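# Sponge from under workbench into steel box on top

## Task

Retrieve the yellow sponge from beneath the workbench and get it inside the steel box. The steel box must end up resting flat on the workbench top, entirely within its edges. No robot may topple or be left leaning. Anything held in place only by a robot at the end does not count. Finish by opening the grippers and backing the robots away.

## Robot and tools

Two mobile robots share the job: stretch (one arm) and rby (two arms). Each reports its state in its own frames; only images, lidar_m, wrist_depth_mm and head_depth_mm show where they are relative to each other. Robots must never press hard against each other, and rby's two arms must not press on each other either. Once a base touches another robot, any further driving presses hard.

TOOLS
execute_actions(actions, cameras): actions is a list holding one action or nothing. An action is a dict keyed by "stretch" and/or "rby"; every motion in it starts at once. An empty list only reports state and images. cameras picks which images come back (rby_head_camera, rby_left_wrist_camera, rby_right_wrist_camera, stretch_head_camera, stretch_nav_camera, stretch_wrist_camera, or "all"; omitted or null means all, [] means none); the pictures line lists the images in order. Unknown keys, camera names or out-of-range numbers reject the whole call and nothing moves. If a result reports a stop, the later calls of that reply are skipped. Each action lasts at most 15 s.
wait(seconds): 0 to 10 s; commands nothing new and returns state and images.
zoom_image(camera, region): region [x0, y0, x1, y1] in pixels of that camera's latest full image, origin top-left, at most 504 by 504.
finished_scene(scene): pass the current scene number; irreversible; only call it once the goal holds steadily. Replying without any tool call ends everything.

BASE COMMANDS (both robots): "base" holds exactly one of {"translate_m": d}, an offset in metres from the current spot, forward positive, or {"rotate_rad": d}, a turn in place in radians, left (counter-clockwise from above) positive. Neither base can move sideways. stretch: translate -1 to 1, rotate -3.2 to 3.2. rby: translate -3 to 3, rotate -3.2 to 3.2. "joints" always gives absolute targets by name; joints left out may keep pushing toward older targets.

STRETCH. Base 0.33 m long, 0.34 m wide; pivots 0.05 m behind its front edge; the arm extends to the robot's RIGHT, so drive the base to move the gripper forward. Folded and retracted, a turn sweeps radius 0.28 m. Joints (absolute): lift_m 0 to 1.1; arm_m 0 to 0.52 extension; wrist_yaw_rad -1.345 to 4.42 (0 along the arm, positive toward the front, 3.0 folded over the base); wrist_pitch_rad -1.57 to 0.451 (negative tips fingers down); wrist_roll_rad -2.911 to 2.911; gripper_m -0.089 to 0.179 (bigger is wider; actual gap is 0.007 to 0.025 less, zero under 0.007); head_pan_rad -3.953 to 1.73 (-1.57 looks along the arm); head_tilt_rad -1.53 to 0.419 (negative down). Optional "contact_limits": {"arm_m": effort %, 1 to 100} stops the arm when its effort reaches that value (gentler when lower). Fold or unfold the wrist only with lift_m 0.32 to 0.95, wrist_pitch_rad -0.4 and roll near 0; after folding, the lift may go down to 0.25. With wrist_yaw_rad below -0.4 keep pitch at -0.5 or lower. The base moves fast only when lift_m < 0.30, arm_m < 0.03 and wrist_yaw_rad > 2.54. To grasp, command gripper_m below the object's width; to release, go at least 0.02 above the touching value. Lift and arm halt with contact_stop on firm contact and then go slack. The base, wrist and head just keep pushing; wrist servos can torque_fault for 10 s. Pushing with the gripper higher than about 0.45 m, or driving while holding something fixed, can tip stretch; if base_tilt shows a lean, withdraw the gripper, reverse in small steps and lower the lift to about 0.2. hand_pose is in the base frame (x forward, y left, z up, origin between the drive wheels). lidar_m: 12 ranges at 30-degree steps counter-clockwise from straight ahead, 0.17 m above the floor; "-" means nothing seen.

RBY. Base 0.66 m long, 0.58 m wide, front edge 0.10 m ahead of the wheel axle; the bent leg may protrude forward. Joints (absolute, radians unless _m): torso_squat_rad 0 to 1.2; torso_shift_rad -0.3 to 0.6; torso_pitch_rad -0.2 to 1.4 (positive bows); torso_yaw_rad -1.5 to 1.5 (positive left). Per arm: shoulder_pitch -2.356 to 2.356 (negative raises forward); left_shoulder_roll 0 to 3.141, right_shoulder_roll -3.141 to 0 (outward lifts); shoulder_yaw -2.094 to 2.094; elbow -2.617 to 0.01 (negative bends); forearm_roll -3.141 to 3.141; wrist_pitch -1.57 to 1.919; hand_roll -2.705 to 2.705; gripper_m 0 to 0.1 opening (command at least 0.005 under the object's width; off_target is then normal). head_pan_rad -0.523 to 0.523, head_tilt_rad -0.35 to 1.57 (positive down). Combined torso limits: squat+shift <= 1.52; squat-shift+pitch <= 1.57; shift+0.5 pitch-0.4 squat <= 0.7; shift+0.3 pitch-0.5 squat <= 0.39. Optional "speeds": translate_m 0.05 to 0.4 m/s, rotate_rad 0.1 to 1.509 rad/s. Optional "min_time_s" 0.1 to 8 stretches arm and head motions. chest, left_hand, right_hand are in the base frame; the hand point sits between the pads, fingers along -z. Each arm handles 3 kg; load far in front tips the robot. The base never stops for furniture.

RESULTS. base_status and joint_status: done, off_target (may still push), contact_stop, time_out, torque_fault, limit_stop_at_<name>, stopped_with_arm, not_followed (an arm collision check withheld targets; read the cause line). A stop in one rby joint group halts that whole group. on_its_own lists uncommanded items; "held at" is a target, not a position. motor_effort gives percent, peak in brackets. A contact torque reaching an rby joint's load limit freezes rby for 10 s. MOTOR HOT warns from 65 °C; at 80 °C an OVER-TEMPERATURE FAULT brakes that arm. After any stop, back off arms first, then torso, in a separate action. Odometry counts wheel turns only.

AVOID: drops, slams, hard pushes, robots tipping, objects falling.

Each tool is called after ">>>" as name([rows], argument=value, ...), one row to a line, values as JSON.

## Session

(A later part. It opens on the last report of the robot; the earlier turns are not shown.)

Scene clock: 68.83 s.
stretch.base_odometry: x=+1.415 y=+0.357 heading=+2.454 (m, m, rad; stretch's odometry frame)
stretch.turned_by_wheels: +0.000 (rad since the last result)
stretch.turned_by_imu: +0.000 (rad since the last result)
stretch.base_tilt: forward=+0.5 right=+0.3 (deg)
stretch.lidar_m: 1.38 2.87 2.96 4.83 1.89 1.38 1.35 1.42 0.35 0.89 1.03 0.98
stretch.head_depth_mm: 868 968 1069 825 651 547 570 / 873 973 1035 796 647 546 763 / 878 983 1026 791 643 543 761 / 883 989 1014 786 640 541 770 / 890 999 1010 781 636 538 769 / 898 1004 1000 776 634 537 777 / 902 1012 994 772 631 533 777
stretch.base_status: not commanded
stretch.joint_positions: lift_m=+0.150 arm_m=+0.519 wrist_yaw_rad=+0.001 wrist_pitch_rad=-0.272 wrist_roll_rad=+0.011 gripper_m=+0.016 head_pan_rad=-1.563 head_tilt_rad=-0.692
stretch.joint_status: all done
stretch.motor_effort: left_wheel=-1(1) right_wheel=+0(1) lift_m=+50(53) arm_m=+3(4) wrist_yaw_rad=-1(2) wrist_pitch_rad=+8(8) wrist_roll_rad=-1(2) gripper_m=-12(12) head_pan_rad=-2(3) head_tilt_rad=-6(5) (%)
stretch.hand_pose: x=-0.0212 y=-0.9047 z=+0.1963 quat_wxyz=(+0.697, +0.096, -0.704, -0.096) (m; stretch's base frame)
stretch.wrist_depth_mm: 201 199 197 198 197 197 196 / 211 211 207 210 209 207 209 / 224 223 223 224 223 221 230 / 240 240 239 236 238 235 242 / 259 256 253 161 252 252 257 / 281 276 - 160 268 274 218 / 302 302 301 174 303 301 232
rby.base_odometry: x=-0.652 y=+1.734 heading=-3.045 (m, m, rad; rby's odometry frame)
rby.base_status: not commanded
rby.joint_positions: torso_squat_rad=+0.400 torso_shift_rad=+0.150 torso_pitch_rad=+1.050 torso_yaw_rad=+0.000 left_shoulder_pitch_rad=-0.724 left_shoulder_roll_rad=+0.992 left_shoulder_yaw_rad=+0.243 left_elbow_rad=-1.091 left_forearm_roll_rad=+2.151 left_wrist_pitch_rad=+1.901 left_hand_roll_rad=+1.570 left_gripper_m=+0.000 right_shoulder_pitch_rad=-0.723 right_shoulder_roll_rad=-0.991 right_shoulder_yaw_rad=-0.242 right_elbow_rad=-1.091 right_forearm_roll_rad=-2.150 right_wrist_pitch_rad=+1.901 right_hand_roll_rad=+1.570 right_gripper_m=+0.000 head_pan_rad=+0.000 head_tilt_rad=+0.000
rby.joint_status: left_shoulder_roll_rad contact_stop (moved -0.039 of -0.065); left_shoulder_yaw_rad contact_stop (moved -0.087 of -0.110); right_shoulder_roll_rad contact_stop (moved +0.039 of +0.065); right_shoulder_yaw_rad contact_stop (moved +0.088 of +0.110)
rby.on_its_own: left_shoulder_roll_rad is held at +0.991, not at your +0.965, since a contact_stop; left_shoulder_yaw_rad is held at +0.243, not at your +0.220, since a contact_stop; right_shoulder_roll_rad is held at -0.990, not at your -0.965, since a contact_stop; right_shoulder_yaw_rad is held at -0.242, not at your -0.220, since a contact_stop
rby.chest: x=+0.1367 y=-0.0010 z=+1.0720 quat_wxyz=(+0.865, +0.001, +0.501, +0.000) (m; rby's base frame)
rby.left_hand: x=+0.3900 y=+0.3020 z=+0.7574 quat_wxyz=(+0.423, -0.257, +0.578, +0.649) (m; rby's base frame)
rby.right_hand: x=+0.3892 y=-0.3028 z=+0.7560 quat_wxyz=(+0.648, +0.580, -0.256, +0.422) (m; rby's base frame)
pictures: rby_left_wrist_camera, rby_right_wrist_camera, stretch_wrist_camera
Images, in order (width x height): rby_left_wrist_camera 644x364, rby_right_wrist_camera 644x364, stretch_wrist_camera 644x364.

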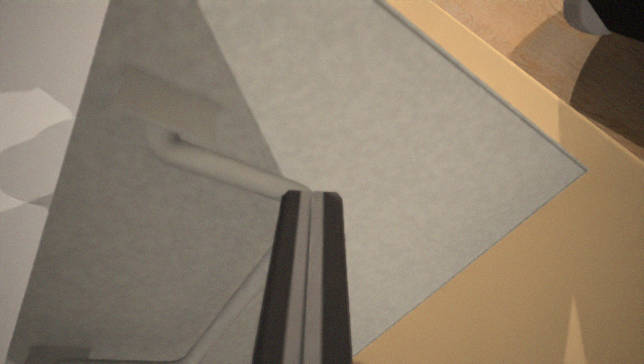

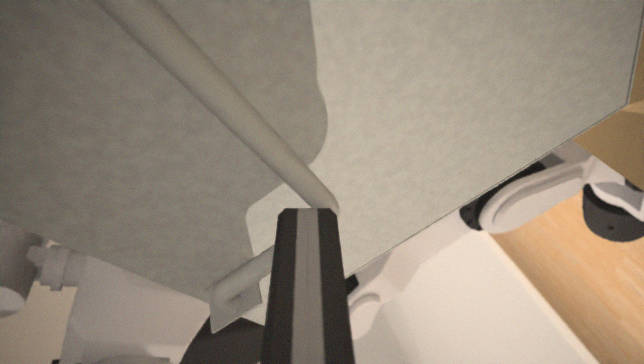

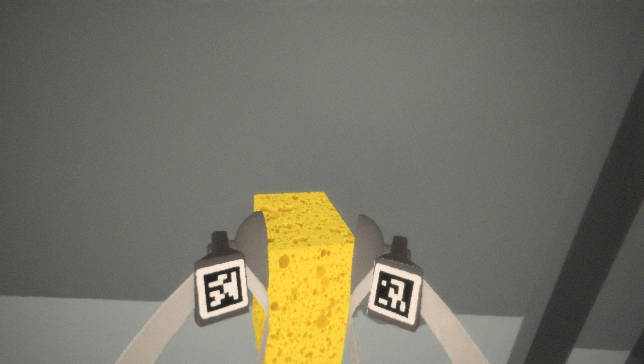

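>>> execute_actions([
  {"stretch":{"joints":{"arm_m":0.0}},"rby":{"joints":{"left_shoulder_roll_rad":1.01,"left_shoulder_yaw_rad":0.29,"right_shoulder_roll_rad":-1.01,"right_shoulder_yaw_rad":-0.29}}},
], cameras=[])

>>> execute_actions([
  {"stretch":{"base":{"translate_m":0.6}},"rby":{"base":{"translate_m":0.05},"speeds":{"translate_m":0.05},"joints":{"torso_squat_rad":0.27,"torso_pitch_rad":1.11}}},
], cameras=["rby_right_wrist_camera","rby_left_wrist_camera"])

Scene clock: 75.53 s.
stretch.base_odometry: x=+1.415 y=+0.357 heading=+2.454 (m, m, rad; stretch's odometry frame)
stretch.turned_by_wheels: +0.000 (rad since the last result)
stretch.turned_by_imu: +0.001 (rad since the last result)
stretch.base_tilt: forward=+0.7 right=+0.2 (deg)
stretch.lidar_m: 1.39 2.87 2.97 4.82 1.90 1.39 1.35 1.42 0.34 0.37 1.03 0.98
stretch.head_depth_mm: 867 965 1074 826 651 548 571 / 873 972 1036 798 647 546 760 / 877 982 1029 791 644 543 761 / 884 992 1017 786 641 540 770 / 889 999 1009 782 638 539 770 / 897 1007 1000 778 634 537 778 / 903 1013 996 772 631 533 779
stretch.base_status: not commanded
stretch.joint_positions: lift_m=+0.150 arm_m=+0.000 wrist_yaw_rad=+0.001 wrist_pitch_rad=-0.272 wrist_roll_rad=+0.011 gripper_m=+0.016 head_pan_rad=-1.563 head_tilt_rad=-0.692
stretch.joint_status: all done
stretch.motor_effort: left_wheel=-1(1) right_wheel=+1(1) lift_m=+51(51) arm_m=-4(4) wrist_yaw_rad=-1(2) wrist_pitch_rad=+8(8) wrist_roll_rad=-1(2) gripper_m=-13(12) head_pan_rad=-2(2) head_tilt_rad=-5(5) (%)
stretch.hand_pose: x=-0.0212 y=-0.3856 z=+0.1963 quat_wxyz=(+0.697, +0.096, -0.704, -0.096) (m; stretch's base frame)
stretch.wrist_depth_mm: 699 672 689 664 683 390 260 / 737 730 738 743 685 393 258 / 766 793 747 751 730 383 252 / 692 701 745 751 658 381 254 / 522 538 548 159 570 372 253 / 426 434 - 158 468 370 249 / 355 358 356 173 357 351 246
rby.base_odometry: x=-0.652 y=+1.734 heading=-3.045 (m, m, rad; rby's odometry frame)
rby.base_status: not commanded
rby.joint_positions: torso_squat_rad=+0.400 torso_shift_rad=+0.150 torso_pitch_rad=+1.050 torso_yaw_rad=+0.000 left_shoulder_pitch_rad=-0.724 left_shoulder_roll_rad=+1.010 left_shoulder_yaw_rad=+0.290 left_elbow_rad=-1.091 left_forearm_roll_rad=+2.151 left_wrist_pitch_rad=+1.901 left_hand_roll_rad=+1.570 left_gripper_m=+0.000 right_shoulder_pitch_rad=-0.723 right_shoulder_roll_rad=-1.010 right_shoulder_yaw_rad=-0.290 right_elbow_rad=-1.091 right_forearm_roll_rad=-2.150 right_wrist_pitch_rad=+1.901 right_hand_roll_rad=+1.570 right_gripper_m=+0.000 head_pan_rad=+0.000 head_tilt_rad=+0.000
rby.joint_status: all done
rby.chest: x=+0.1368 y=-0.0010 z=+1.0720 quat_wxyz=(+0.865, +0.001, +0.501, +0.000) (m; rby's base frame)
rby.left_hand: x=+0.4021 y=+0.3129 z=+0.7667 quat_wxyz=(+0.430, -0.272, +0.560, +0.654) (m; rby's base frame)
rby.right_hand: x=+0.4015 y=-0.3140 z=+0.7654 quat_wxyz=(+0.653, +0.562, -0.272, +0.428) (m; rby's base frame)
pictures: none
No camera images: the call's "cameras" was empty. Leave "cameras" out to get every camera's image.

Scene clock: 82.73 s.
stretch.base_odometry: x=+0.951 y=+0.738 heading=+2.453 (m, m, rad; stretch's odometry frame)
stretch.turned_by_wheels: +0.000 (rad since the last result)
stretch.turned_by_imu: +0.002 (rad since the last result)
stretch.base_tilt: forward=+0.7 right=+0.3 (deg)
stretch.lidar_m: 2.70 2.69 2.50 4.83 2.72 1.99 1.94 0.83 1.03 0.37 0.47 0.50
stretch.head_depth_mm: 875 974 1041 802 651 548 778 / 881 986 1038 796 649 546 778 / 887 992 1026 791 644 544 775 / 894 1002 1017 787 640 541 787 / 902 1011 1007 780 638 539 782 / 909 1017 1002 776 633 537 797 / 913 1020 993 770 632 534 808
stretch.base_status: done
stretch.joint_positions: lift_m=+0.150 arm_m=+0.000 wrist_yaw_rad=+0.001 wrist_pitch_rad=-0.272 wrist_roll_rad=+0.011 gripper_m=+0.016 head_pan_rad=-1.563 head_tilt_rad=-0.692
stretch.joint_status: not commanded
stretch.motor_effort: left_wheel=-1(3) right_wheel=+0(5) lift_m=+51(51) arm_m=-4(3) wrist_yaw_rad=-2(2) wrist_pitch_rad=+8(8) wrist_roll_rad=-1(1) gripper_m=-12(12) head_pan_rad=-3(2) head_tilt_rad=-6(5) (%)
stretch.hand_pose: x=-0.0212 y=-0.3856 z=+0.1963 quat_wxyz=(+0.697, +0.096, -0.704, -0.096) (m; stretch's base frame)
stretch.wrist_depth_mm: 431 634 689 698 690 702 692 / 436 639 756 718 737 744 721 / 440 640 777 776 796 761 797 / 443 635 732 758 775 810 807 / 449 545 545 159 568 583 586 / 413 429 - 158 480 456 475 / 351 358 352 173 362 388 385
rby.base_odometry: x=-0.702 y=+1.729 heading=-3.045 (m, m, rad; rby's odometry frame)
rby.base_status: done
rby.joint_positions: torso_squat_rad=+0.270 torso_shift_rad=+0.150 torso_pitch_rad=+1.110 torso_yaw_rad=+0.000 left_shoulder_pitch_rad=-0.724 left_shoulder_roll_rad=+1.010 left_shoulder_yaw_rad=+0.290 left_elbow_rad=-1.091 left_forearm_roll_rad=+2.151 left_wrist_pitch_rad=+1.901 left_hand_roll_rad=+1.570 left_gripper_m=+0.000 right_shoulder_pitch_rad=-0.723 right_shoulder_roll_rad=-1.010 right_shoulder_yaw_rad=-0.290 right_elbow_rad=-1.091 right_forearm_roll_rad=-2.150 right_wrist_pitch_rad=+1.901 right_hand_roll_rad=+1.570 right_gripper_m=+0.000 head_pan_rad=+0.000 head_tilt_rad=+0.000
rby.joint_status: all done
rby.chest: x=+0.1500 y=-0.0010 z=+1.0851 quat_wxyz=(+0.850, +0.001, +0.527, +0.000) (m; rby's base frame)
rby.left_hand: x=+0.3965 y=+0.3129 z=+0.7645 quat_wxyz=(+0.413, -0.253, +0.573, +0.662) (m; rby's base frame)
rby.right_hand: x=+0.3959 y=-0.3140 z=+0.7632 quat_wxyz=(+0.661, +0.574, -0.252, +0.411) (m; rby's base frame)
pictures: rby_left_wrist_camera, rby_right_wrist_camera
Images, in order (width x height): rby_left_wrist_camera 644x364, rby_right_wrist_camera 644x364.

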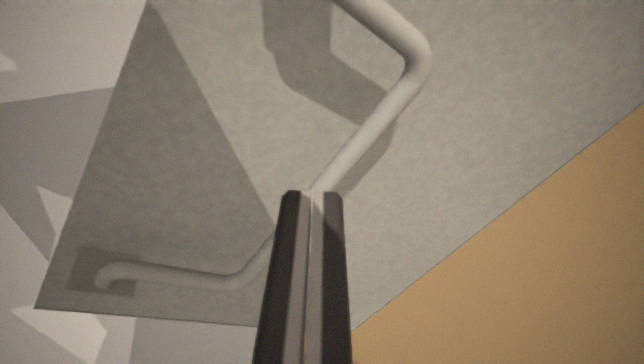

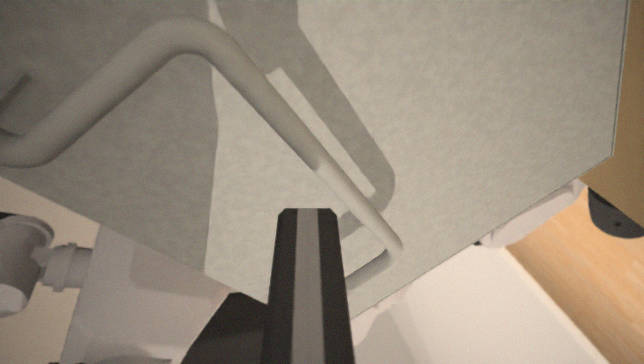

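>>> execute_actions([
  {"stretch":{"base":{"rotate_rad":-1.3}},"rby":{"joints":{"torso_yaw_rad":0.07}}},
], cameras=["rby_right_wrist_camera","rby_left_wrist_camera","stretch_nav_camera"])

Scene clock: 86.57 s.
stretch.base_odometry: x=+0.951 y=+0.738 heading=+1.154 (m, m, rad; stretch's odometry frame)
stretch.turned_by_wheels: -1.300 (rad since the last result)
stretch.turned_by_imu: -1.282 (rad since the last result)
stretch.base_tilt: forward=+0.5 right=+0.6 (deg)
stretch.lidar_m: 0.60 0.47 0.75 2.71 2.60 4.83 3.67 2.18 1.94 0.37 0.97 1.00
stretch.head_depth_mm: 1617 1782 1992 2038 1662 1402 1213 / 1681 1850 2079 2023 1650 1387 1200 / 1722 1913 2166 2013 1648 1386 1204 / 1797 1999 2198 1890 1586 1383 1198 / 1852 2083 2216 832 1120 1344 1189 / 1750 1889 1000 775 688 940 1159 / 1489 1607 992 773 630 858 807
stretch.base_status: done
stretch.joint_positions: lift_m=+0.150 arm_m=+0.000 wrist_yaw_rad=+0.001 wrist_pitch_rad=-0.272 wrist_roll_rad=+0.011 gripper_m=+0.016 head_pan_rad=-1.563 head_tilt_rad=-0.692
stretch.joint_status: not commanded
stretch.motor_effort: left_wheel=+2(5) right_wheel=-2(7) lift_m=+50(50) arm_m=-4(4) wrist_yaw_rad=-1(1) wrist_pitch_rad=+8(8) wrist_roll_rad=-1(1) gripper_m=-12(13) head_pan_rad=-2(2) head_tilt_rad=-6(5) (%)
stretch.hand_pose: x=-0.0212 y=-0.3856 z=+0.1963 quat_wxyz=(+0.697, +0.096, -0.704, -0.096) (m; stretch's base frame)
stretch.wrist_depth_mm: 724 640 593 - - - - / 776 703 627 - - - - / 828 738 661 - - - - / 717 700 673 747 766 800 842 / 538 532 488 160 574 591 597 / 427 393 - 158 473 461 470 / 306 347 353 173 362 382 390
rby.base_odometry: x=-0.702 y=+1.729 heading=-3.045 (m, m, rad; rby's odometry frame)
rby.base_status: not commanded
rby.joint_positions: torso_squat_rad=+0.270 torso_shift_rad=+0.150 torso_pitch_rad=+1.110 torso_yaw_rad=+0.070 left_shoulder_pitch_rad=-0.724 left_shoulder_roll_rad=+1.010 left_shoulder_yaw_rad=+0.290 left_elbow_rad=-1.091 left_forearm_roll_rad=+2.151 left_wrist_pitch_rad=+1.901 left_hand_roll_rad=+1.570 left_gripper_m=+0.000 right_shoulder_pitch_rad=-0.723 right_shoulder_roll_rad=-1.010 right_shoulder_yaw_rad=-0.290 right_elbow_rad=-1.091 right_forearm_roll_rad=-2.150 right_wrist_pitch_rad=+1.901 right_hand_roll_rad=+1.570 right_gripper_m=+0.000 head_pan_rad=+0.000 head_tilt_rad=+0.000
rby.joint_status: all done
rby.chest: x=+0.1500 y=-0.0011 z=+1.0852 quat_wxyz=(+0.849, +0.019, +0.527, +0.030) (m; rby's base frame)
rby.left_hand: x=+0.3864 y=+0.3397 z=+0.7850 quat_wxyz=(+0.410, -0.248, +0.548, +0.685) (m; rby's base frame)
rby.right_hand: x=+0.4053 y=-0.2859 z=+0.7448 quat_wxyz=(+0.637, +0.598, -0.256, +0.414) (m; rby's base frame)
pictures: rby_left_wrist_camera, rby_right_wrist_camera, stretch_nav_camera (sideways: a quarter turn counterclockwise sets it upright)
Images, in order (width x height): rby_left_wrist_camera 644x364, rby_right_wrist_camera 644x364, stretch_nav_camera 672x504.

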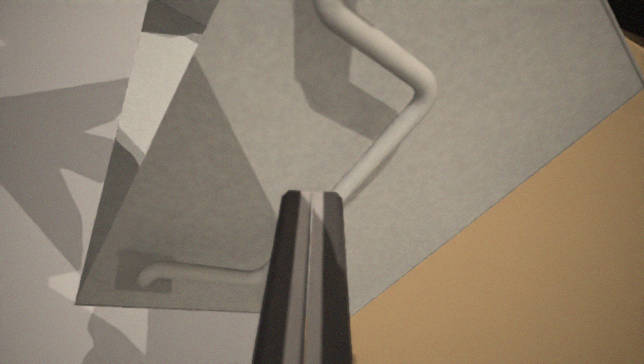

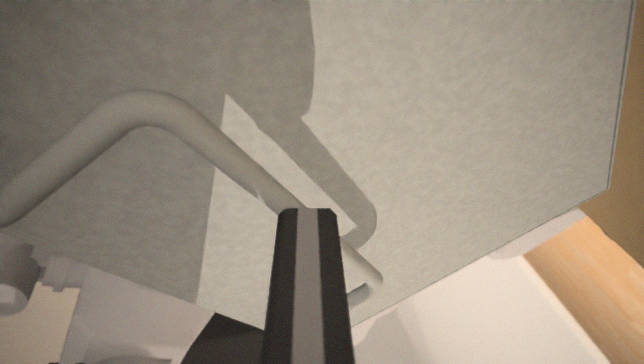

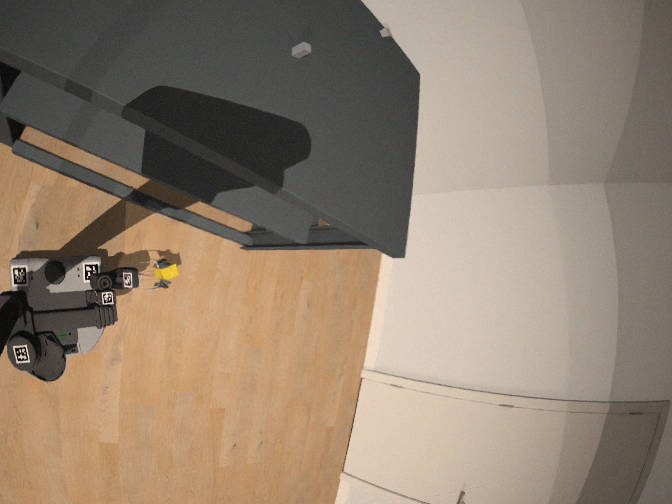

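>>> execute_actions([
  {"stretch":{"base":{"translate_m":-0.5},"joints":{"lift_m":0.9}},"rby":{"joints":{"left_shoulder_roll_rad":0.96,"left_shoulder_yaw_rad":0.20,"right_shoulder_roll_rad":-1.02,"right_shoulder_yaw_rad":-0.31},"min_time_s":2}},
], cameras=["rby_right_wrist_camera","rby_left_wrist_camera"])

>>> execute_actions([
  {"rby":{"joints":{"torso_pitch_rad":0.85}}},
], cameras=["rby_right_wrist_camera","rby_left_wrist_camera","rby_head_camera"])

Scene clock: 94.90 s.
stretch.base_odometry: x=+0.749 y=+0.281 heading=+1.154 (m, m, rad; stretch's odometry frame)
stretch.turned_by_wheels: +0.000 (rad since the last result)
stretch.turned_by_imu: +0.000 (rad since the last result)
stretch.base_tilt: forward=+0.5 right=+0.4 (deg)
stretch.lidar_m: 0.95 0.97 2.85 2.68 2.46 4.34 3.39 2.04 1.78 1.79 1.00 1.44
stretch.head_depth_mm: 1465 1630 1819 1973 1701 - - / 1537 1691 1887 2018 1693 - - / 1591 1769 1993 2033 - - - / 1652 1841 2088 2011 1634 - 1193 / 1707 1908 2172 1992 1623 1374 1189 / 1769 2007 2283 1977 1613 1368 1181 / 1857 2092 2336 1965 1605 1363 1179
stretch.base_status: done
stretch.joint_positions: lift_m=+0.900 arm_m=+0.000 wrist_yaw_rad=+0.001 wrist_pitch_rad=-0.272 wrist_roll_rad=+0.011 gripper_m=+0.016 head_pan_rad=-1.563 head_tilt_rad=-0.692
stretch.joint_status: all done
stretch.motor_effort: left_wheel=+1(3) right_wheel=-2(6) lift_m=+50(49) arm_m=-4(3) wrist_yaw_rad=-1(1) wrist_pitch_rad=+8(8) wrist_roll_rad=-1(1) gripper_m=-12(12) head_pan_rad=-2(3) head_tilt_rad=-6(5) (%)
stretch.hand_pose: x=-0.0212 y=-0.3856 z=+0.9463 quat_wxyz=(+0.697, +0.096, -0.704, -0.096) (m; stretch's base frame)
stretch.wrist_depth_mm: - - - - - - - / - - - - - - - / - - - - - - - / - - - - - - - / - - - 159 - - - / 835 - - 159 - - - / 830 - - 172 - - -
rby.base_odometry: x=-0.702 y=+1.729 heading=-3.045 (m, m, rad; rby's odometry frame)
rby.base_status: not commanded
rby.joint_positions: torso_squat_rad=+0.270 torso_shift_rad=+0.150 torso_pitch_rad=+1.110 torso_yaw_rad=+0.070 left_shoulder_pitch_rad=-0.724 left_shoulder_roll_rad=+0.961 left_shoulder_yaw_rad=+0.201 left_elbow_rad=-1.091 left_forearm_roll_rad=+2.151 left_wrist_pitch_rad=+1.901 left_hand_roll_rad=+1.570 left_gripper_m=+0.000 right_shoulder_pitch_rad=-0.723 right_shoulder_roll_rad=-1.020 right_shoulder_yaw_rad=-0.310 right_elbow_rad=-1.091 right_forearm_roll_rad=-2.150 right_wrist_pitch_rad=+1.901 right_hand_roll_rad=+1.570 right_gripper_m=+0.000 head_pan_rad=+0.000 head_tilt_rad=+0.000
rby.joint_status: all done
rby.chest: x=+0.1500 y=-0.0011 z=+1.0852 quat_wxyz=(+0.849, +0.019, +0.527, +0.030) (m; rby's base frame)
rby.left_hand: x=+0.3612 y=+0.3151 z=+0.7664 quat_wxyz=(+0.392, -0.223, +0.586, +0.673) (m; rby's base frame)
rby.right_hand: x=+0.4107 y=-0.2908 z=+0.7484 quat_wxyz=(+0.639, +0.591, -0.263, +0.417) (m; rby's base frame)
pictures: rby_left_wrist_camera, rby_right_wrist_camera
Images, in order (width x height): rby_left_wrist_camera 644x364, rby_right_wrist_camera 644x364.

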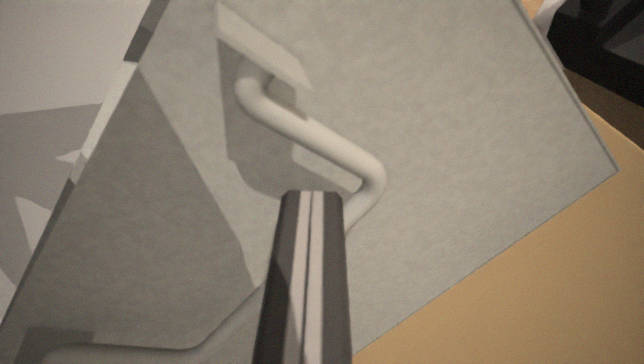

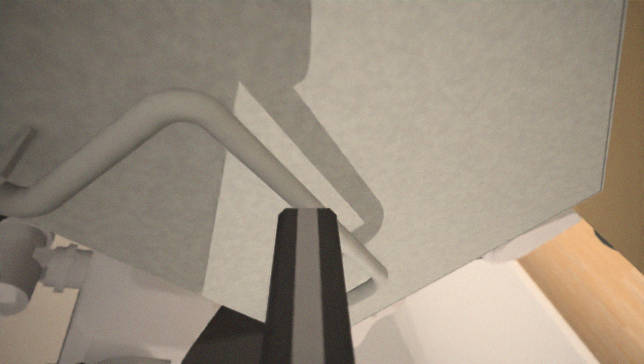

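Scene clock: 96.60 s.
stretch.base_odometry: x=+0.749 y=+0.281 heading=+1.154 (m, m, rad; stretch's odometry frame)
stretch.turned_by_wheels: +0.000 (rad since the last result)
stretch.turned_by_imu: +0.000 (rad since the last result)
stretch.base_tilt: forward=+0.6 right=+0.4 (deg)
stretch.lidar_m: 0.94 0.97 2.85 2.68 2.46 4.33 3.37 2.04 1.78 1.79 1.00 1.44
stretch.head_depth_mm: 1470 1630 1818 1983 1708 - - / 1544 1690 1898 2029 1704 - - / 1600 1768 1991 2025 - - - / 1641 1840 2082 2005 1635 - 1196 / 1710 1921 2183 1989 1624 1376 1187 / 1780 2000 2267 1976 1609 1367 1189 / 1848 2094 2335 1965 1613 1360 1181
stretch.base_status: not commanded
stretch.joint_positions: lift_m=+0.900 arm_m=+0.000 wrist_yaw_rad=+0.001 wrist_pitch_rad=-0.272 wrist_roll_rad=+0.011 gripper_m=+0.016 head_pan_rad=-1.563 head_tilt_rad=-0.692
stretch.joint_status: not commanded
stretch.motor_effort: left_wheel=+1(1) right_wheel=-2(2) lift_m=+50(50) arm_m=-3(4) wrist_yaw_rad=-1(1) wrist_pitch_rad=+8(8) wrist_roll_rad=-1(1) gripper_m=-12(12) head_pan_rad=-3(2) head_tilt_rad=-5(5) (%)
stretch.hand_pose: x=-0.0212 y=-0.3856 z=+0.9463 quat_wxyz=(+0.697, +0.096, -0.704, -0.096) (m; stretch's base frame)
stretch.wrist_depth_mm: - - - - - - - / - - - - - - - / - - - - - - - / - - - - - - - / - - - 159 - - - / 823 - - 159 - - - / 823 - - 173 - - -
rby.base_odometry: x=-0.702 y=+1.729 heading=-3.045 (m, m, rad; rby's odometry frame)
rby.base_status: not commanded
rby.joint_positions: torso_squat_rad=+0.270 torso_shift_rad=+0.150 torso_pitch_rad=+0.850 torso_yaw_rad=+0.070 left_shoulder_pitch_rad=-0.724 left_shoulder_roll_rad=+0.960 left_shoulder_yaw_rad=+0.200 left_elbow_rad=-1.091 left_forearm_roll_rad=+2.151 left_wrist_pitch_rad=+1.901 left_hand_roll_rad=+1.570 left_gripper_m=+0.000 right_shoulder_pitch_rad=-0.723 right_shoulder_roll_rad=-1.020 right_shoulder_yaw_rad=-0.310 right_elbow_rad=-1.091 right_forearm_roll_rad=-2.150 right_wrist_pitch_rad=+1.901 right_hand_roll_rad=+1.570 right_gripper_m=+0.000 head_pan_rad=+0.000 head_tilt_rad=+0.000
rby.joint_status: all done
rby.chest: x=+0.1053 y=-0.0011 z=+1.1518 quat_wxyz=(+0.910, +0.015, +0.412, +0.032) (m; rby's base frame)
rby.left_hand: x=+0.3913 y=+0.3148 z=+0.8979 quat_wxyz=(+0.465, -0.308, +0.531, +0.638) (m; rby's base frame)
rby.right_hand: x=+0.4438 y=-0.2910 z=+0.8934 quat_wxyz=(+0.600, +0.531, -0.343, +0.490) (m; rby's base frame)
pictures: rby_head_camera, rby_left_wrist_camera, rby_right_wrist_camera
Images, in order (width x height): rby_head_camera 896x504, rby_left_wrist_camera 644x364, rby_right_wrist_camera 644x364.

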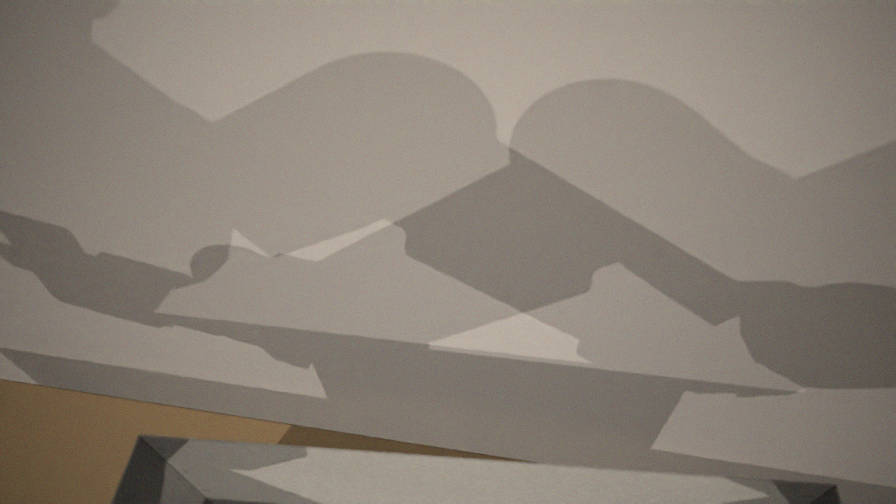

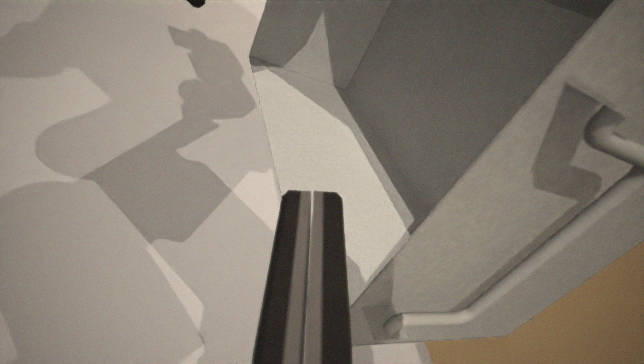

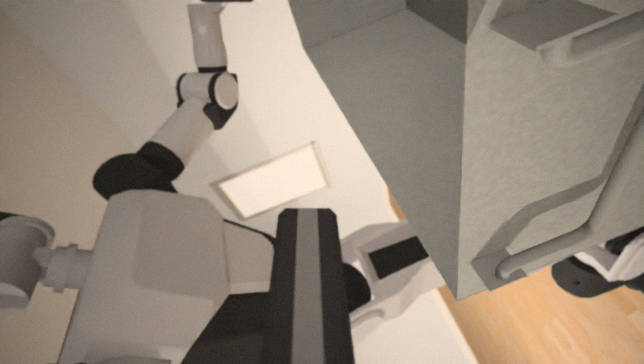

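>>> execute_actions([
  {"rby":{"joints":{"left_shoulder_roll_rad":1.12,"left_shoulder_yaw_rad":0.46,"right_shoulder_roll_rad":-1.12,"right_shoulder_yaw_rad":-0.46,"torso_yaw_rad":0,"head_tilt_rad":0.3}}},
], cameras=["rby_head_camera"])

>>> execute_actions([
  {"rby":{"joints":{"torso_squat_rad":0.4,"torso_pitch_rad":1.2,"head_tilt_rad":-0.1}}},
], cameras=["rby_right_wrist_camera","rby_left_wrist_camera","rby_head_camera"])

Scene clock: 98.13 s.
stretch.base_odometry: x=+0.749 y=+0.281 heading=+1.154 (m, m, rad; stretch's odometry frame)
stretch.turned_by_wheels: +0.000 (rad since the last result)
stretch.turned_by_imu: +0.000 (rad since the last result)
stretch.base_tilt: forward=+0.6 right=+0.3 (deg)
stretch.lidar_m: 0.95 0.97 2.85 2.68 2.46 4.36 3.38 2.04 1.78 1.78 1.00 1.44
stretch.head_depth_mm: 1480 1627 1816 1985 1705 - - / 1538 1690 1897 2023 1701 - - / 1596 1776 2004 2032 - - - / 1641 1839 2078 2011 1635 - 1190 / 1708 1912 2173 1993 1626 1368 1189 / 1777 2003 2257 1974 1614 1368 1188 / 1857 2084 2329 1960 1610 1366 1185
stretch.base_status: not commanded
stretch.joint_positions: lift_m=+0.900 arm_m=+0.000 wrist_yaw_rad=+0.001 wrist_pitch_rad=-0.272 wrist_roll_rad=+0.011 gripper_m=+0.016 head_pan_rad=-1.563 head_tilt_rad=-0.692
stretch.joint_status: not commanded
stretch.motor_effort: left_wheel=+1(1) right_wheel=-2(2) lift_m=+50(50) arm_m=-3(3) wrist_yaw_rad=-1(2) wrist_pitch_rad=+7(8) wrist_roll_rad=-2(1) gripper_m=-12(12) head_pan_rad=-2(2) head_tilt_rad=-5(5) (%)
stretch.hand_pose: x=-0.0212 y=-0.3856 z=+0.9463 quat_wxyz=(+0.697, +0.096, -0.704, -0.096) (m; stretch's base frame)
stretch.wrist_depth_mm: - - - - - - - / - - - - - - - / - - - - - - - / - - - - - - - / - - - 160 - - - / 819 - - 158 - - - / 817 - - 173 - - -
rby.base_odometry: x=-0.702 y=+1.729 heading=-3.045 (m, m, rad; rby's odometry frame)
rby.base_status: not commanded
rby.joint_positions: torso_squat_rad=+0.270 torso_shift_rad=+0.150 torso_pitch_rad=+0.850 torso_yaw_rad=+0.000 left_shoulder_pitch_rad=-0.724 left_shoulder_roll_rad=+1.120 left_shoulder_yaw_rad=+0.460 left_elbow_rad=-1.091 left_forearm_roll_rad=+2.151 left_wrist_pitch_rad=+1.901 left_hand_roll_rad=+1.570 left_gripper_m=+0.000 right_shoulder_pitch_rad=-0.723 right_shoulder_roll_rad=-1.120 right_shoulder_yaw_rad=-0.460 right_elbow_rad=-1.091 right_forearm_roll_rad=-2.150 right_wrist_pitch_rad=+1.901 right_hand_roll_rad=+1.570 right_gripper_m=+0.000 head_pan_rad=+0.000 head_tilt_rad=+0.300
rby.joint_status: all done
rby.chest: x=+0.1053 y=-0.0011 z=+1.1518 quat_wxyz=(+0.911, +0.001, +0.412, +0.000) (m; rby's base frame)
rby.left_hand: x=+0.4610 y=+0.3594 z=+0.9611 quat_wxyz=(+0.513, -0.384, +0.431, +0.635) (m; rby's base frame)
rby.right_hand: x=+0.4603 y=-0.3614 z=+0.9597 quat_wxyz=(+0.635, +0.433, -0.385, +0.511) (m; rby's base frame)
pictures: rby_head_camera
Images, in order (width x height): rby_head_camera 896x504.

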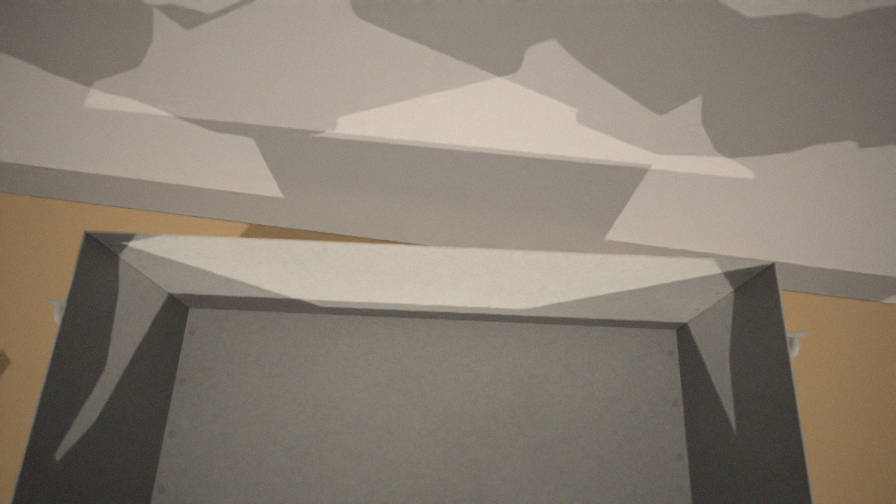

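Scene clock: 100.13 s.
stretch.base_odometry: x=+0.749 y=+0.281 heading=+1.154 (m, m, rad; stretch's odometry frame)
stretch.turned_by_wheels: +0.000 (rad since the last result)
stretch.turned_by_imu: +0.000 (rad since the last result)
stretch.base_tilt: forward=+0.5 right=+0.3 (deg)
stretch.lidar_m: 0.95 0.97 2.85 2.68 2.47 4.35 3.38 2.04 1.78 1.79 1.00 1.44
stretch.head_depth_mm: 1473 1630 1819 1983 1711 - - / 1542 1690 1898 2027 1687 - - / 1598 1772 1985 2013 - - - / 1656 1839 2083 2008 1632 - 1194 / 1709 1929 2192 2012 1625 1376 1186 / 1772 2002 2266 1966 1621 1369 1186 / 1851 2092 2313 1962 1611 1361 1183
stretch.base_status: not commanded
stretch.joint_positions: lift_m=+0.900 arm_m=+0.000 wrist_yaw_rad=+0.001 wrist_pitch_rad=-0.272 wrist_roll_rad=+0.011 gripper_m=+0.016 head_pan_rad=-1.563 head_tilt_rad=-0.692
stretch.joint_status: not commanded
stretch.motor_effort: left_wheel=+1(1) right_wheel=-2(2) lift_m=+51(50) arm_m=-4(5) wrist_yaw_rad=-1(1) wrist_pitch_rad=+8(8) wrist_roll_rad=-1(1) gripper_m=-12(12) head_pan_rad=-3(3) head_tilt_rad=-5(5) (%)
stretch.hand_pose: x=-0.0212 y=-0.3856 z=+0.9463 quat_wxyz=(+0.697, +0.096, -0.704, -0.096) (m; stretch's base frame)
stretch.wrist_depth_mm: - - - - - - - / - - - - - - - / - - - - - - - / - - - - - - - / - - - 160 - - - / 825 - - 158 - - - / 826 - - 173 - - -
rby.base_odometry: x=-0.702 y=+1.729 heading=-3.045 (m, m, rad; rby's odometry frame)
rby.base_status: not commanded
rby.joint_positions: torso_squat_rad=+0.400 torso_shift_rad=+0.150 torso_pitch_rad=+1.200 torso_yaw_rad=+0.000 left_shoulder_pitch_rad=-0.724 left_shoulder_roll_rad=+1.120 left_shoulder_yaw_rad=+0.460 left_elbow_rad=-1.091 left_forearm_roll_rad=+2.151 left_wrist_pitch_rad=+1.901 left_hand_roll_rad=+1.570 left_gripper_m=+0.000 right_shoulder_pitch_rad=-0.723 right_shoulder_roll_rad=-1.120 right_shoulder_yaw_rad=-0.460 right_elbow_rad=-1.091 right_forearm_roll_rad=-2.150 right_wrist_pitch_rad=+1.901 right_hand_roll_rad=+1.570 right_gripper_m=+0.000 head_pan_rad=+0.000 head_tilt_rad=-0.100
rby.joint_status: all done
rby.chest: x=+0.1568 y=-0.0010 z=+1.0301 quat_wxyz=(+0.825, +0.001, +0.565, +0.000) (m; rby's base frame)
rby.left_hand: x=+0.4254 y=+0.3597 z=+0.7290 quat_wxyz=(+0.430, -0.268, +0.514, +0.692) (m; rby's base frame)
rby.right_hand: x=+0.4245 y=-0.3612 z=+0.7278 quat_wxyz=(+0.692, +0.515, -0.268, +0.428) (m; rby's base frame)
pictures: rby_head_camera, rby_left_wrist_camera, rby_right_wrist_camera
Images, in order (width x height): rby_head_camera 896x504, rby_left_wrist_camera 644x364, rby_right_wrist_camera 644x364.

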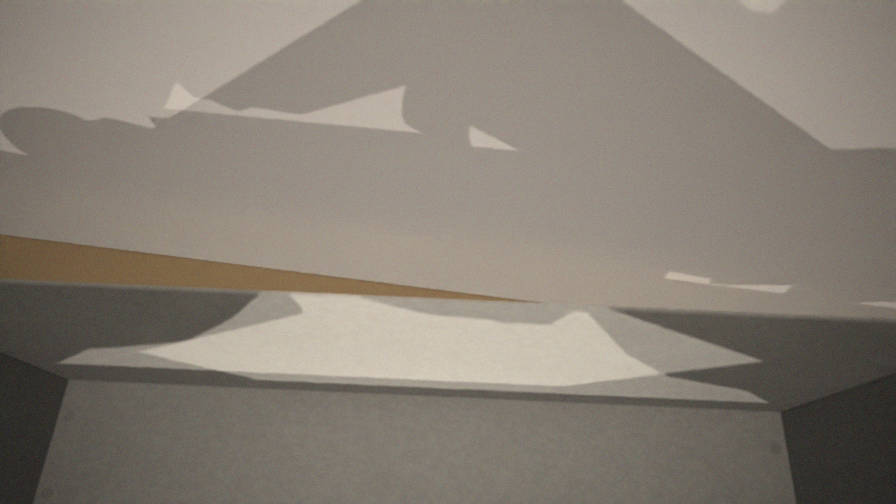

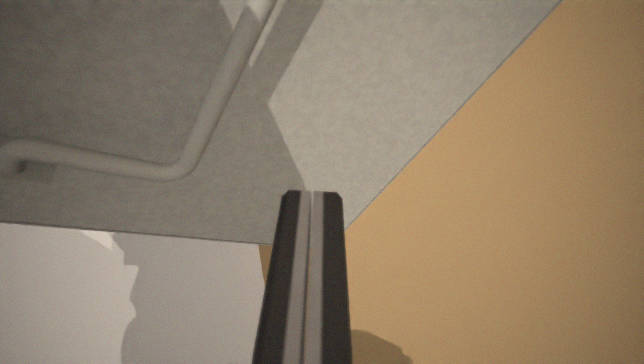

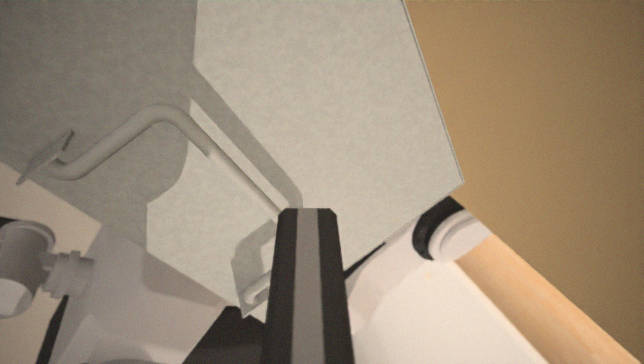

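>>> execute_actions([
  {"rby":{"joints":{"left_shoulder_roll_rad":1.04,"left_shoulder_yaw_rad":0.35,"right_shoulder_roll_rad":-1.04,"right_shoulder_yaw_rad":-0.35,"torso_pitch_rad":1.13},"min_time_s":1.5}},
], cameras=[])

>>> execute_actions([
  {"rby":{"joints":{"left_shoulder_roll_rad":0.965,"left_shoulder_yaw_rad":0.22,"right_shoulder_roll_rad":-0.965,"right_shoulder_yaw_rad":-0.22},"min_time_s":2}},
], cameras=["rby_right_wrist_camera","rby_left_wrist_camera"])

Scene clock: 102.83 s.
stretch.base_odometry: x=+0.749 y=+0.281 heading=+1.154 (m, m, rad; stretch's odometry frame)
stretch.turned_by_wheels: +0.000 (rad since the last result)
stretch.turned_by_imu: +0.000 (rad since the last result)
stretch.base_tilt: forward=+0.6 right=+0.3 (deg)
stretch.lidar_m: 0.94 0.97 2.85 2.68 2.46 4.36 3.40 2.04 1.78 1.78 1.00 1.44
stretch.head_depth_mm: 1470 1625 1824 1978 1716 - - / 1539 1686 1896 2028 1697 - - / 1590 1771 1988 2029 - - - / 1650 1839 2080 2005 1633 - 1195 / 1711 1909 2175 1998 1625 1375 1191 / 1775 2000 2264 1983 1624 1370 1186 / 1853 2082 2320 1967 1614 1360 1180
stretch.base_status: not commanded
stretch.joint_positions: lift_m=+0.900 arm_m=+0.000 wrist_yaw_rad=+0.001 wrist_pitch_rad=-0.272 wrist_roll_rad=+0.011 gripper_m=+0.016 head_pan_rad=-1.563 head_tilt_rad=-0.692
stretch.joint_status: not commanded
stretch.motor_effort: left_wheel=+1(1) right_wheel=-2(2) lift_m=+50(51) arm_m=-4(4) wrist_yaw_rad=-1(3) wrist_pitch_rad=+8(8) wrist_roll_rad=-1(1) gripper_m=-13(12) head_pan_rad=-3(3) head_tilt_rad=-5(6) (%)
stretch.hand_pose: x=-0.0212 y=-0.3856 z=+0.9463 quat_wxyz=(+0.697, +0.096, -0.704, -0.096) (m; stretch's base frame)
stretch.wrist_depth_mm: - - - - - - - / - - - - - - - / - - - - - - - / - - - - - - - / - - - 160 - - - / 803 - - 159 - - - / 827 - - 172 - - -
rby.base_odometry: x=-0.702 y=+1.729 heading=-3.045 (m, m, rad; rby's odometry frame)
rby.base_status: not commanded
rby.joint_positions: torso_squat_rad=+0.400 torso_shift_rad=+0.150 torso_pitch_rad=+1.130 torso_yaw_rad=+0.000 left_shoulder_pitch_rad=-0.724 left_shoulder_roll_rad=+1.040 left_shoulder_yaw_rad=+0.350 left_elbow_rad=-1.091 left_forearm_roll_rad=+2.151 left_wrist_pitch_rad=+1.901 left_hand_roll_rad=+1.570 left_gripper_m=+0.000 right_shoulder_pitch_rad=-0.723 right_shoulder_roll_rad=-1.040 right_shoulder_yaw_rad=-0.350 right_elbow_rad=-1.091 right_forearm_roll_rad=-2.150 right_wrist_pitch_rad=+1.901 right_hand_roll_rad=+1.570 right_gripper_m=+0.000 head_pan_rad=+0.000 head_tilt_rad=-0.100
rby.joint_status: all done
rby.chest: x=+0.1482 y=-0.0010 z=+1.0500 quat_wxyz=(+0.845, +0.001, +0.535, +0.000) (m; rby's base frame)
rby.left_hand: x=+0.4052 y=+0.3283 z=+0.7373 quat_wxyz=(+0.418, -0.265, +0.552, +0.671) (m; rby's base frame)
rby.right_hand: x=+0.4044 y=-0.3297 z=+0.7362 quat_wxyz=(+0.671, +0.553, -0.264, +0.417) (m; rby's base frame)
pictures: none
No camera images: the call's "cameras" was empty. Leave "cameras" out to get every camera's image.

Scene clock: 105.13 s.
stretch.base_odometry: x=+0.749 y=+0.281 heading=+1.154 (m, m, rad; stretch's odometry frame)
stretch.turned_by_wheels: +0.000 (rad since the last result)
stretch.turned_by_imu: +0.000 (rad since the last result)
stretch.base_tilt: forward=+0.5 right=+0.3 (deg)
stretch.lidar_m: 0.95 0.97 2.85 2.68 2.46 4.36 3.38 2.04 1.78 1.78 1.00 1.44
stretch.head_depth_mm: 1475 1635 1821 1978 1707 - - / 1538 1695 1903 2039 1693 - - / 1590 1763 1995 2025 - - - / 1648 1844 2080 2012 1638 - 1185 / 1704 1906 2176 1989 1627 1377 1193 / 1770 1997 2264 1985 1616 1370 1191 / 1839 2083 2342 1980 1610 1362 1177
stretch.base_status: not commanded
stretch.joint_positions: lift_m=+0.900 arm_m=+0.000 wrist_yaw_rad=+0.001 wrist_pitch_rad=-0.272 wrist_roll_rad=+0.011 gripper_m=+0.016 head_pan_rad=-1.563 head_tilt_rad=-0.692
stretch.joint_status: not commanded
stretch.motor_effort: left_wheel=+1(1) right_wheel=-2(1) lift_m=+50(51) arm_m=-4(4) wrist_yaw_rad=-2(0) wrist_pitch_rad=+8(8) wrist_roll_rad=-1(1) gripper_m=-12(11) head_pan_rad=-3(3) head_tilt_rad=-6(6) (%)
stretch.hand_pose: x=-0.0212 y=-0.3856 z=+0.9463 quat_wxyz=(+0.697, +0.096, -0.704, -0.096) (m; stretch's base frame)
stretch.wrist_depth_mm: - - - - - - - / - - - - - - - / - - - - - - - / - - - - - - - / - - - 160 - - - / 839 - - 159 - - - / 812 - - 174 - - -
rby.base_odometry: x=-0.702 y=+1.729 heading=-3.045 (m, m, rad; rby's odometry frame)
rby.base_status: not commanded
rby.joint_positions: torso_squat_rad=+0.400 torso_shift_rad=+0.150 torso_pitch_rad=+1.130 torso_yaw_rad=+0.000 left_shoulder_pitch_rad=-0.724 left_shoulder_roll_rad=+0.966 left_shoulder_yaw_rad=+0.221 left_elbow_rad=-1.091 left_forearm_roll_rad=+2.151 left_wrist_pitch_rad=+1.901 left_hand_roll_rad=+1.570 left_gripper_m=+0.000 right_shoulder_pitch_rad=-0.723 right_shoulder_roll_rad=-0.965 right_shoulder_yaw_rad=-0.220 right_elbow_rad=-1.091 right_forearm_roll_rad=-2.150 right_wrist_pitch_rad=+1.901 right_hand_roll_rad=+1.570 right_gripper_m=+0.000 head_pan_rad=+0.000 head_tilt_rad=-0.100
rby.joint_status: all done
rby.chest: x=+0.1482 y=-0.0009 z=+1.0500 quat_wxyz=(+0.845, +0.001, +0.535, +0.000) (m; rby's base frame)
rby.left_hand: x=+0.3674 y=+0.2922 z=+0.7108 quat_wxyz=(+0.391, -0.227, +0.608, +0.653) (m; rby's base frame)
rby.right_hand: x=+0.3665 y=-0.2929 z=+0.7097 quat_wxyz=(+0.652, +0.609, -0.227, +0.390) (m; rby's base frame)
pictures: rby_left_wrist_camera, rby_right_wrist_camera
Images, in order (width x height): rby_left_wrist_camera 644x364, rby_right_wrist_camera 644x364.

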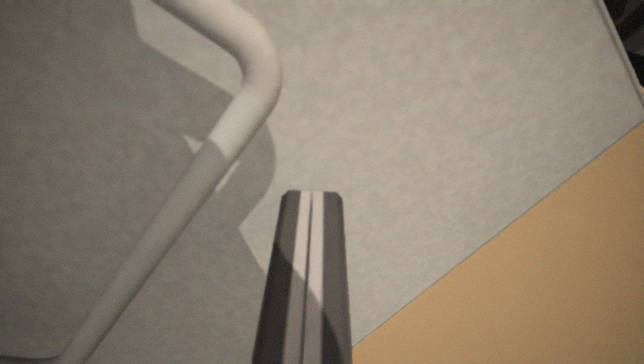

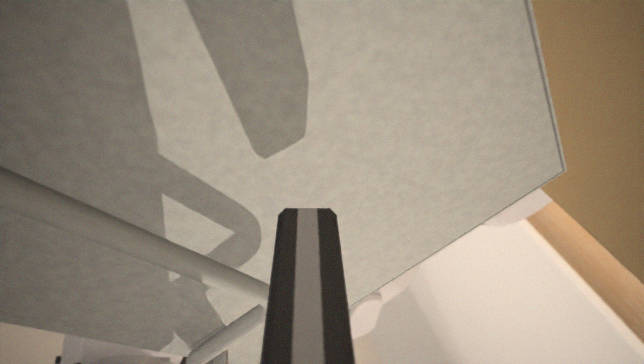

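>>> execute_actions([
  {"rby":{"joints":{"torso_pitch_rad":1.0}}},
], cameras=["rby_right_wrist_camera","rby_left_wrist_camera"])

Scene clock: 106.53 s.
stretch.base_odometry: x=+0.749 y=+0.281 heading=+1.154 (m, m, rad; stretch's odometry frame)
stretch.turned_by_wheels: +0.000 (rad since the last result)
stretch.turned_by_imu: +0.000 (rad since the last result)
stretch.base_tilt: forward=+0.6 right=+0.3 (deg)
stretch.lidar_m: 0.95 0.97 2.85 2.68 2.45 4.35 3.39 2.05 1.79 1.79 1.00 1.43
stretch.head_depth_mm: 1477 1625 1822 1969 1705 - - / 1537 1695 1879 2030 1692 - - / 1582 1774 1987 2019 - - - / 1651 1836 2079 2018 1635 - 1194 / 1712 1911 2181 1995 1622 1375 1194 / 1782 1994 2259 1981 1625 1366 1187 / 1846 2080 2323 1955 1605 1359 1182
stretch.base_status: not commanded
stretch.joint_positions: lift_m=+0.900 arm_m=+0.000 wrist_yaw_rad=+0.001 wrist_pitch_rad=-0.272 wrist_roll_rad=+0.011 gripper_m=+0.016 head_pan_rad=-1.563 head_tilt_rad=-0.692
stretch.joint_status: not commanded
stretch.motor_effort: left_wheel=+1(1) right_wheel=-2(2) lift_m=+51(51) arm_m=-4(4) wrist_yaw_rad=-1(2) wrist_pitch_rad=+8(8) wrist_roll_rad=-1(1) gripper_m=-12(12) head_pan_rad=-3(3) head_tilt_rad=-5(5) (%)
stretch.hand_pose: x=-0.0212 y=-0.3856 z=+0.9463 quat_wxyz=(+0.697, +0.096, -0.704, -0.096) (m; stretch's base frame)
stretch.wrist_depth_mm: - - - - - - - / - - - - - - - / - - - - - - - / - - - - - - - / - - - 160 - - - / 823 - - 159 - - - / 832 - - 173 - - -
rby.base_odometry: x=-0.702 y=+1.729 heading=-3.045 (m, m, rad; rby's odometry frame)
rby.base_status: not commanded
rby.joint_positions: torso_squat_rad=+0.400 torso_shift_rad=+0.151 torso_pitch_rad=+1.002 torso_yaw_rad=+0.000 left_shoulder_pitch_rad=-0.722 left_shoulder_roll_rad=+0.967 left_shoulder_yaw_rad=+0.220 left_elbow_rad=-1.089 left_forearm_roll_rad=+2.149 left_wrist_pitch_rad=+1.900 left_hand_roll_rad=+1.570 left_gripper_m=-0.001 right_shoulder_pitch_rad=-0.721 right_shoulder_roll_rad=-0.967 right_shoulder_yaw_rad=-0.220 right_elbow_rad=-1.089 right_forearm_roll_rad=-2.149 right_wrist_pitch_rad=+1.900 right_hand_roll_rad=+1.570 right_gripper_m=+0.000 head_pan_rad=+0.000 head_tilt_rad=-0.100
rby.joint_status: all done
rby.chest: x=+0.1294 y=-0.0010 z=+1.0848 quat_wxyz=(+0.877, +0.001, +0.480, +0.000) (m; rby's base frame)
rby.left_hand: x=+0.3896 y=+0.2928 z=+0.7754 quat_wxyz=(+0.429, -0.267, +0.581, +0.639) (m; rby's base frame)
rby.right_hand: x=+0.3889 y=-0.2941 z=+0.7745 quat_wxyz=(+0.638, +0.582, -0.267, +0.427) (m; rby's base frame)
pictures: rby_left_wrist_camera, rby_right_wrist_camera
Images, in order (width x height): rby_left_wrist_camera 644x364, rby_right_wrist_camera 644x364.

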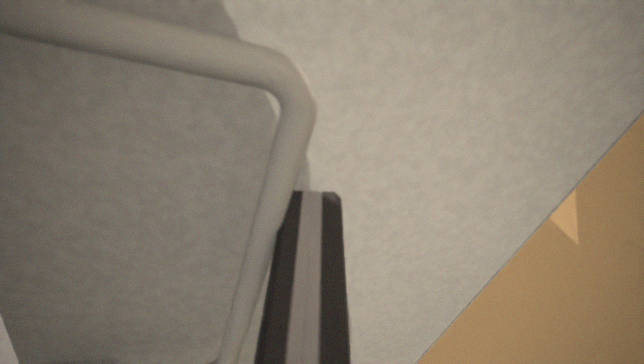

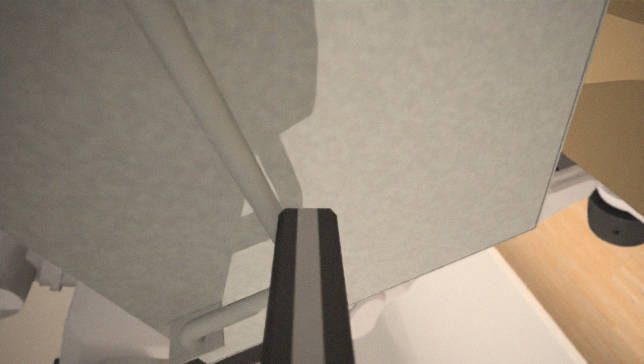

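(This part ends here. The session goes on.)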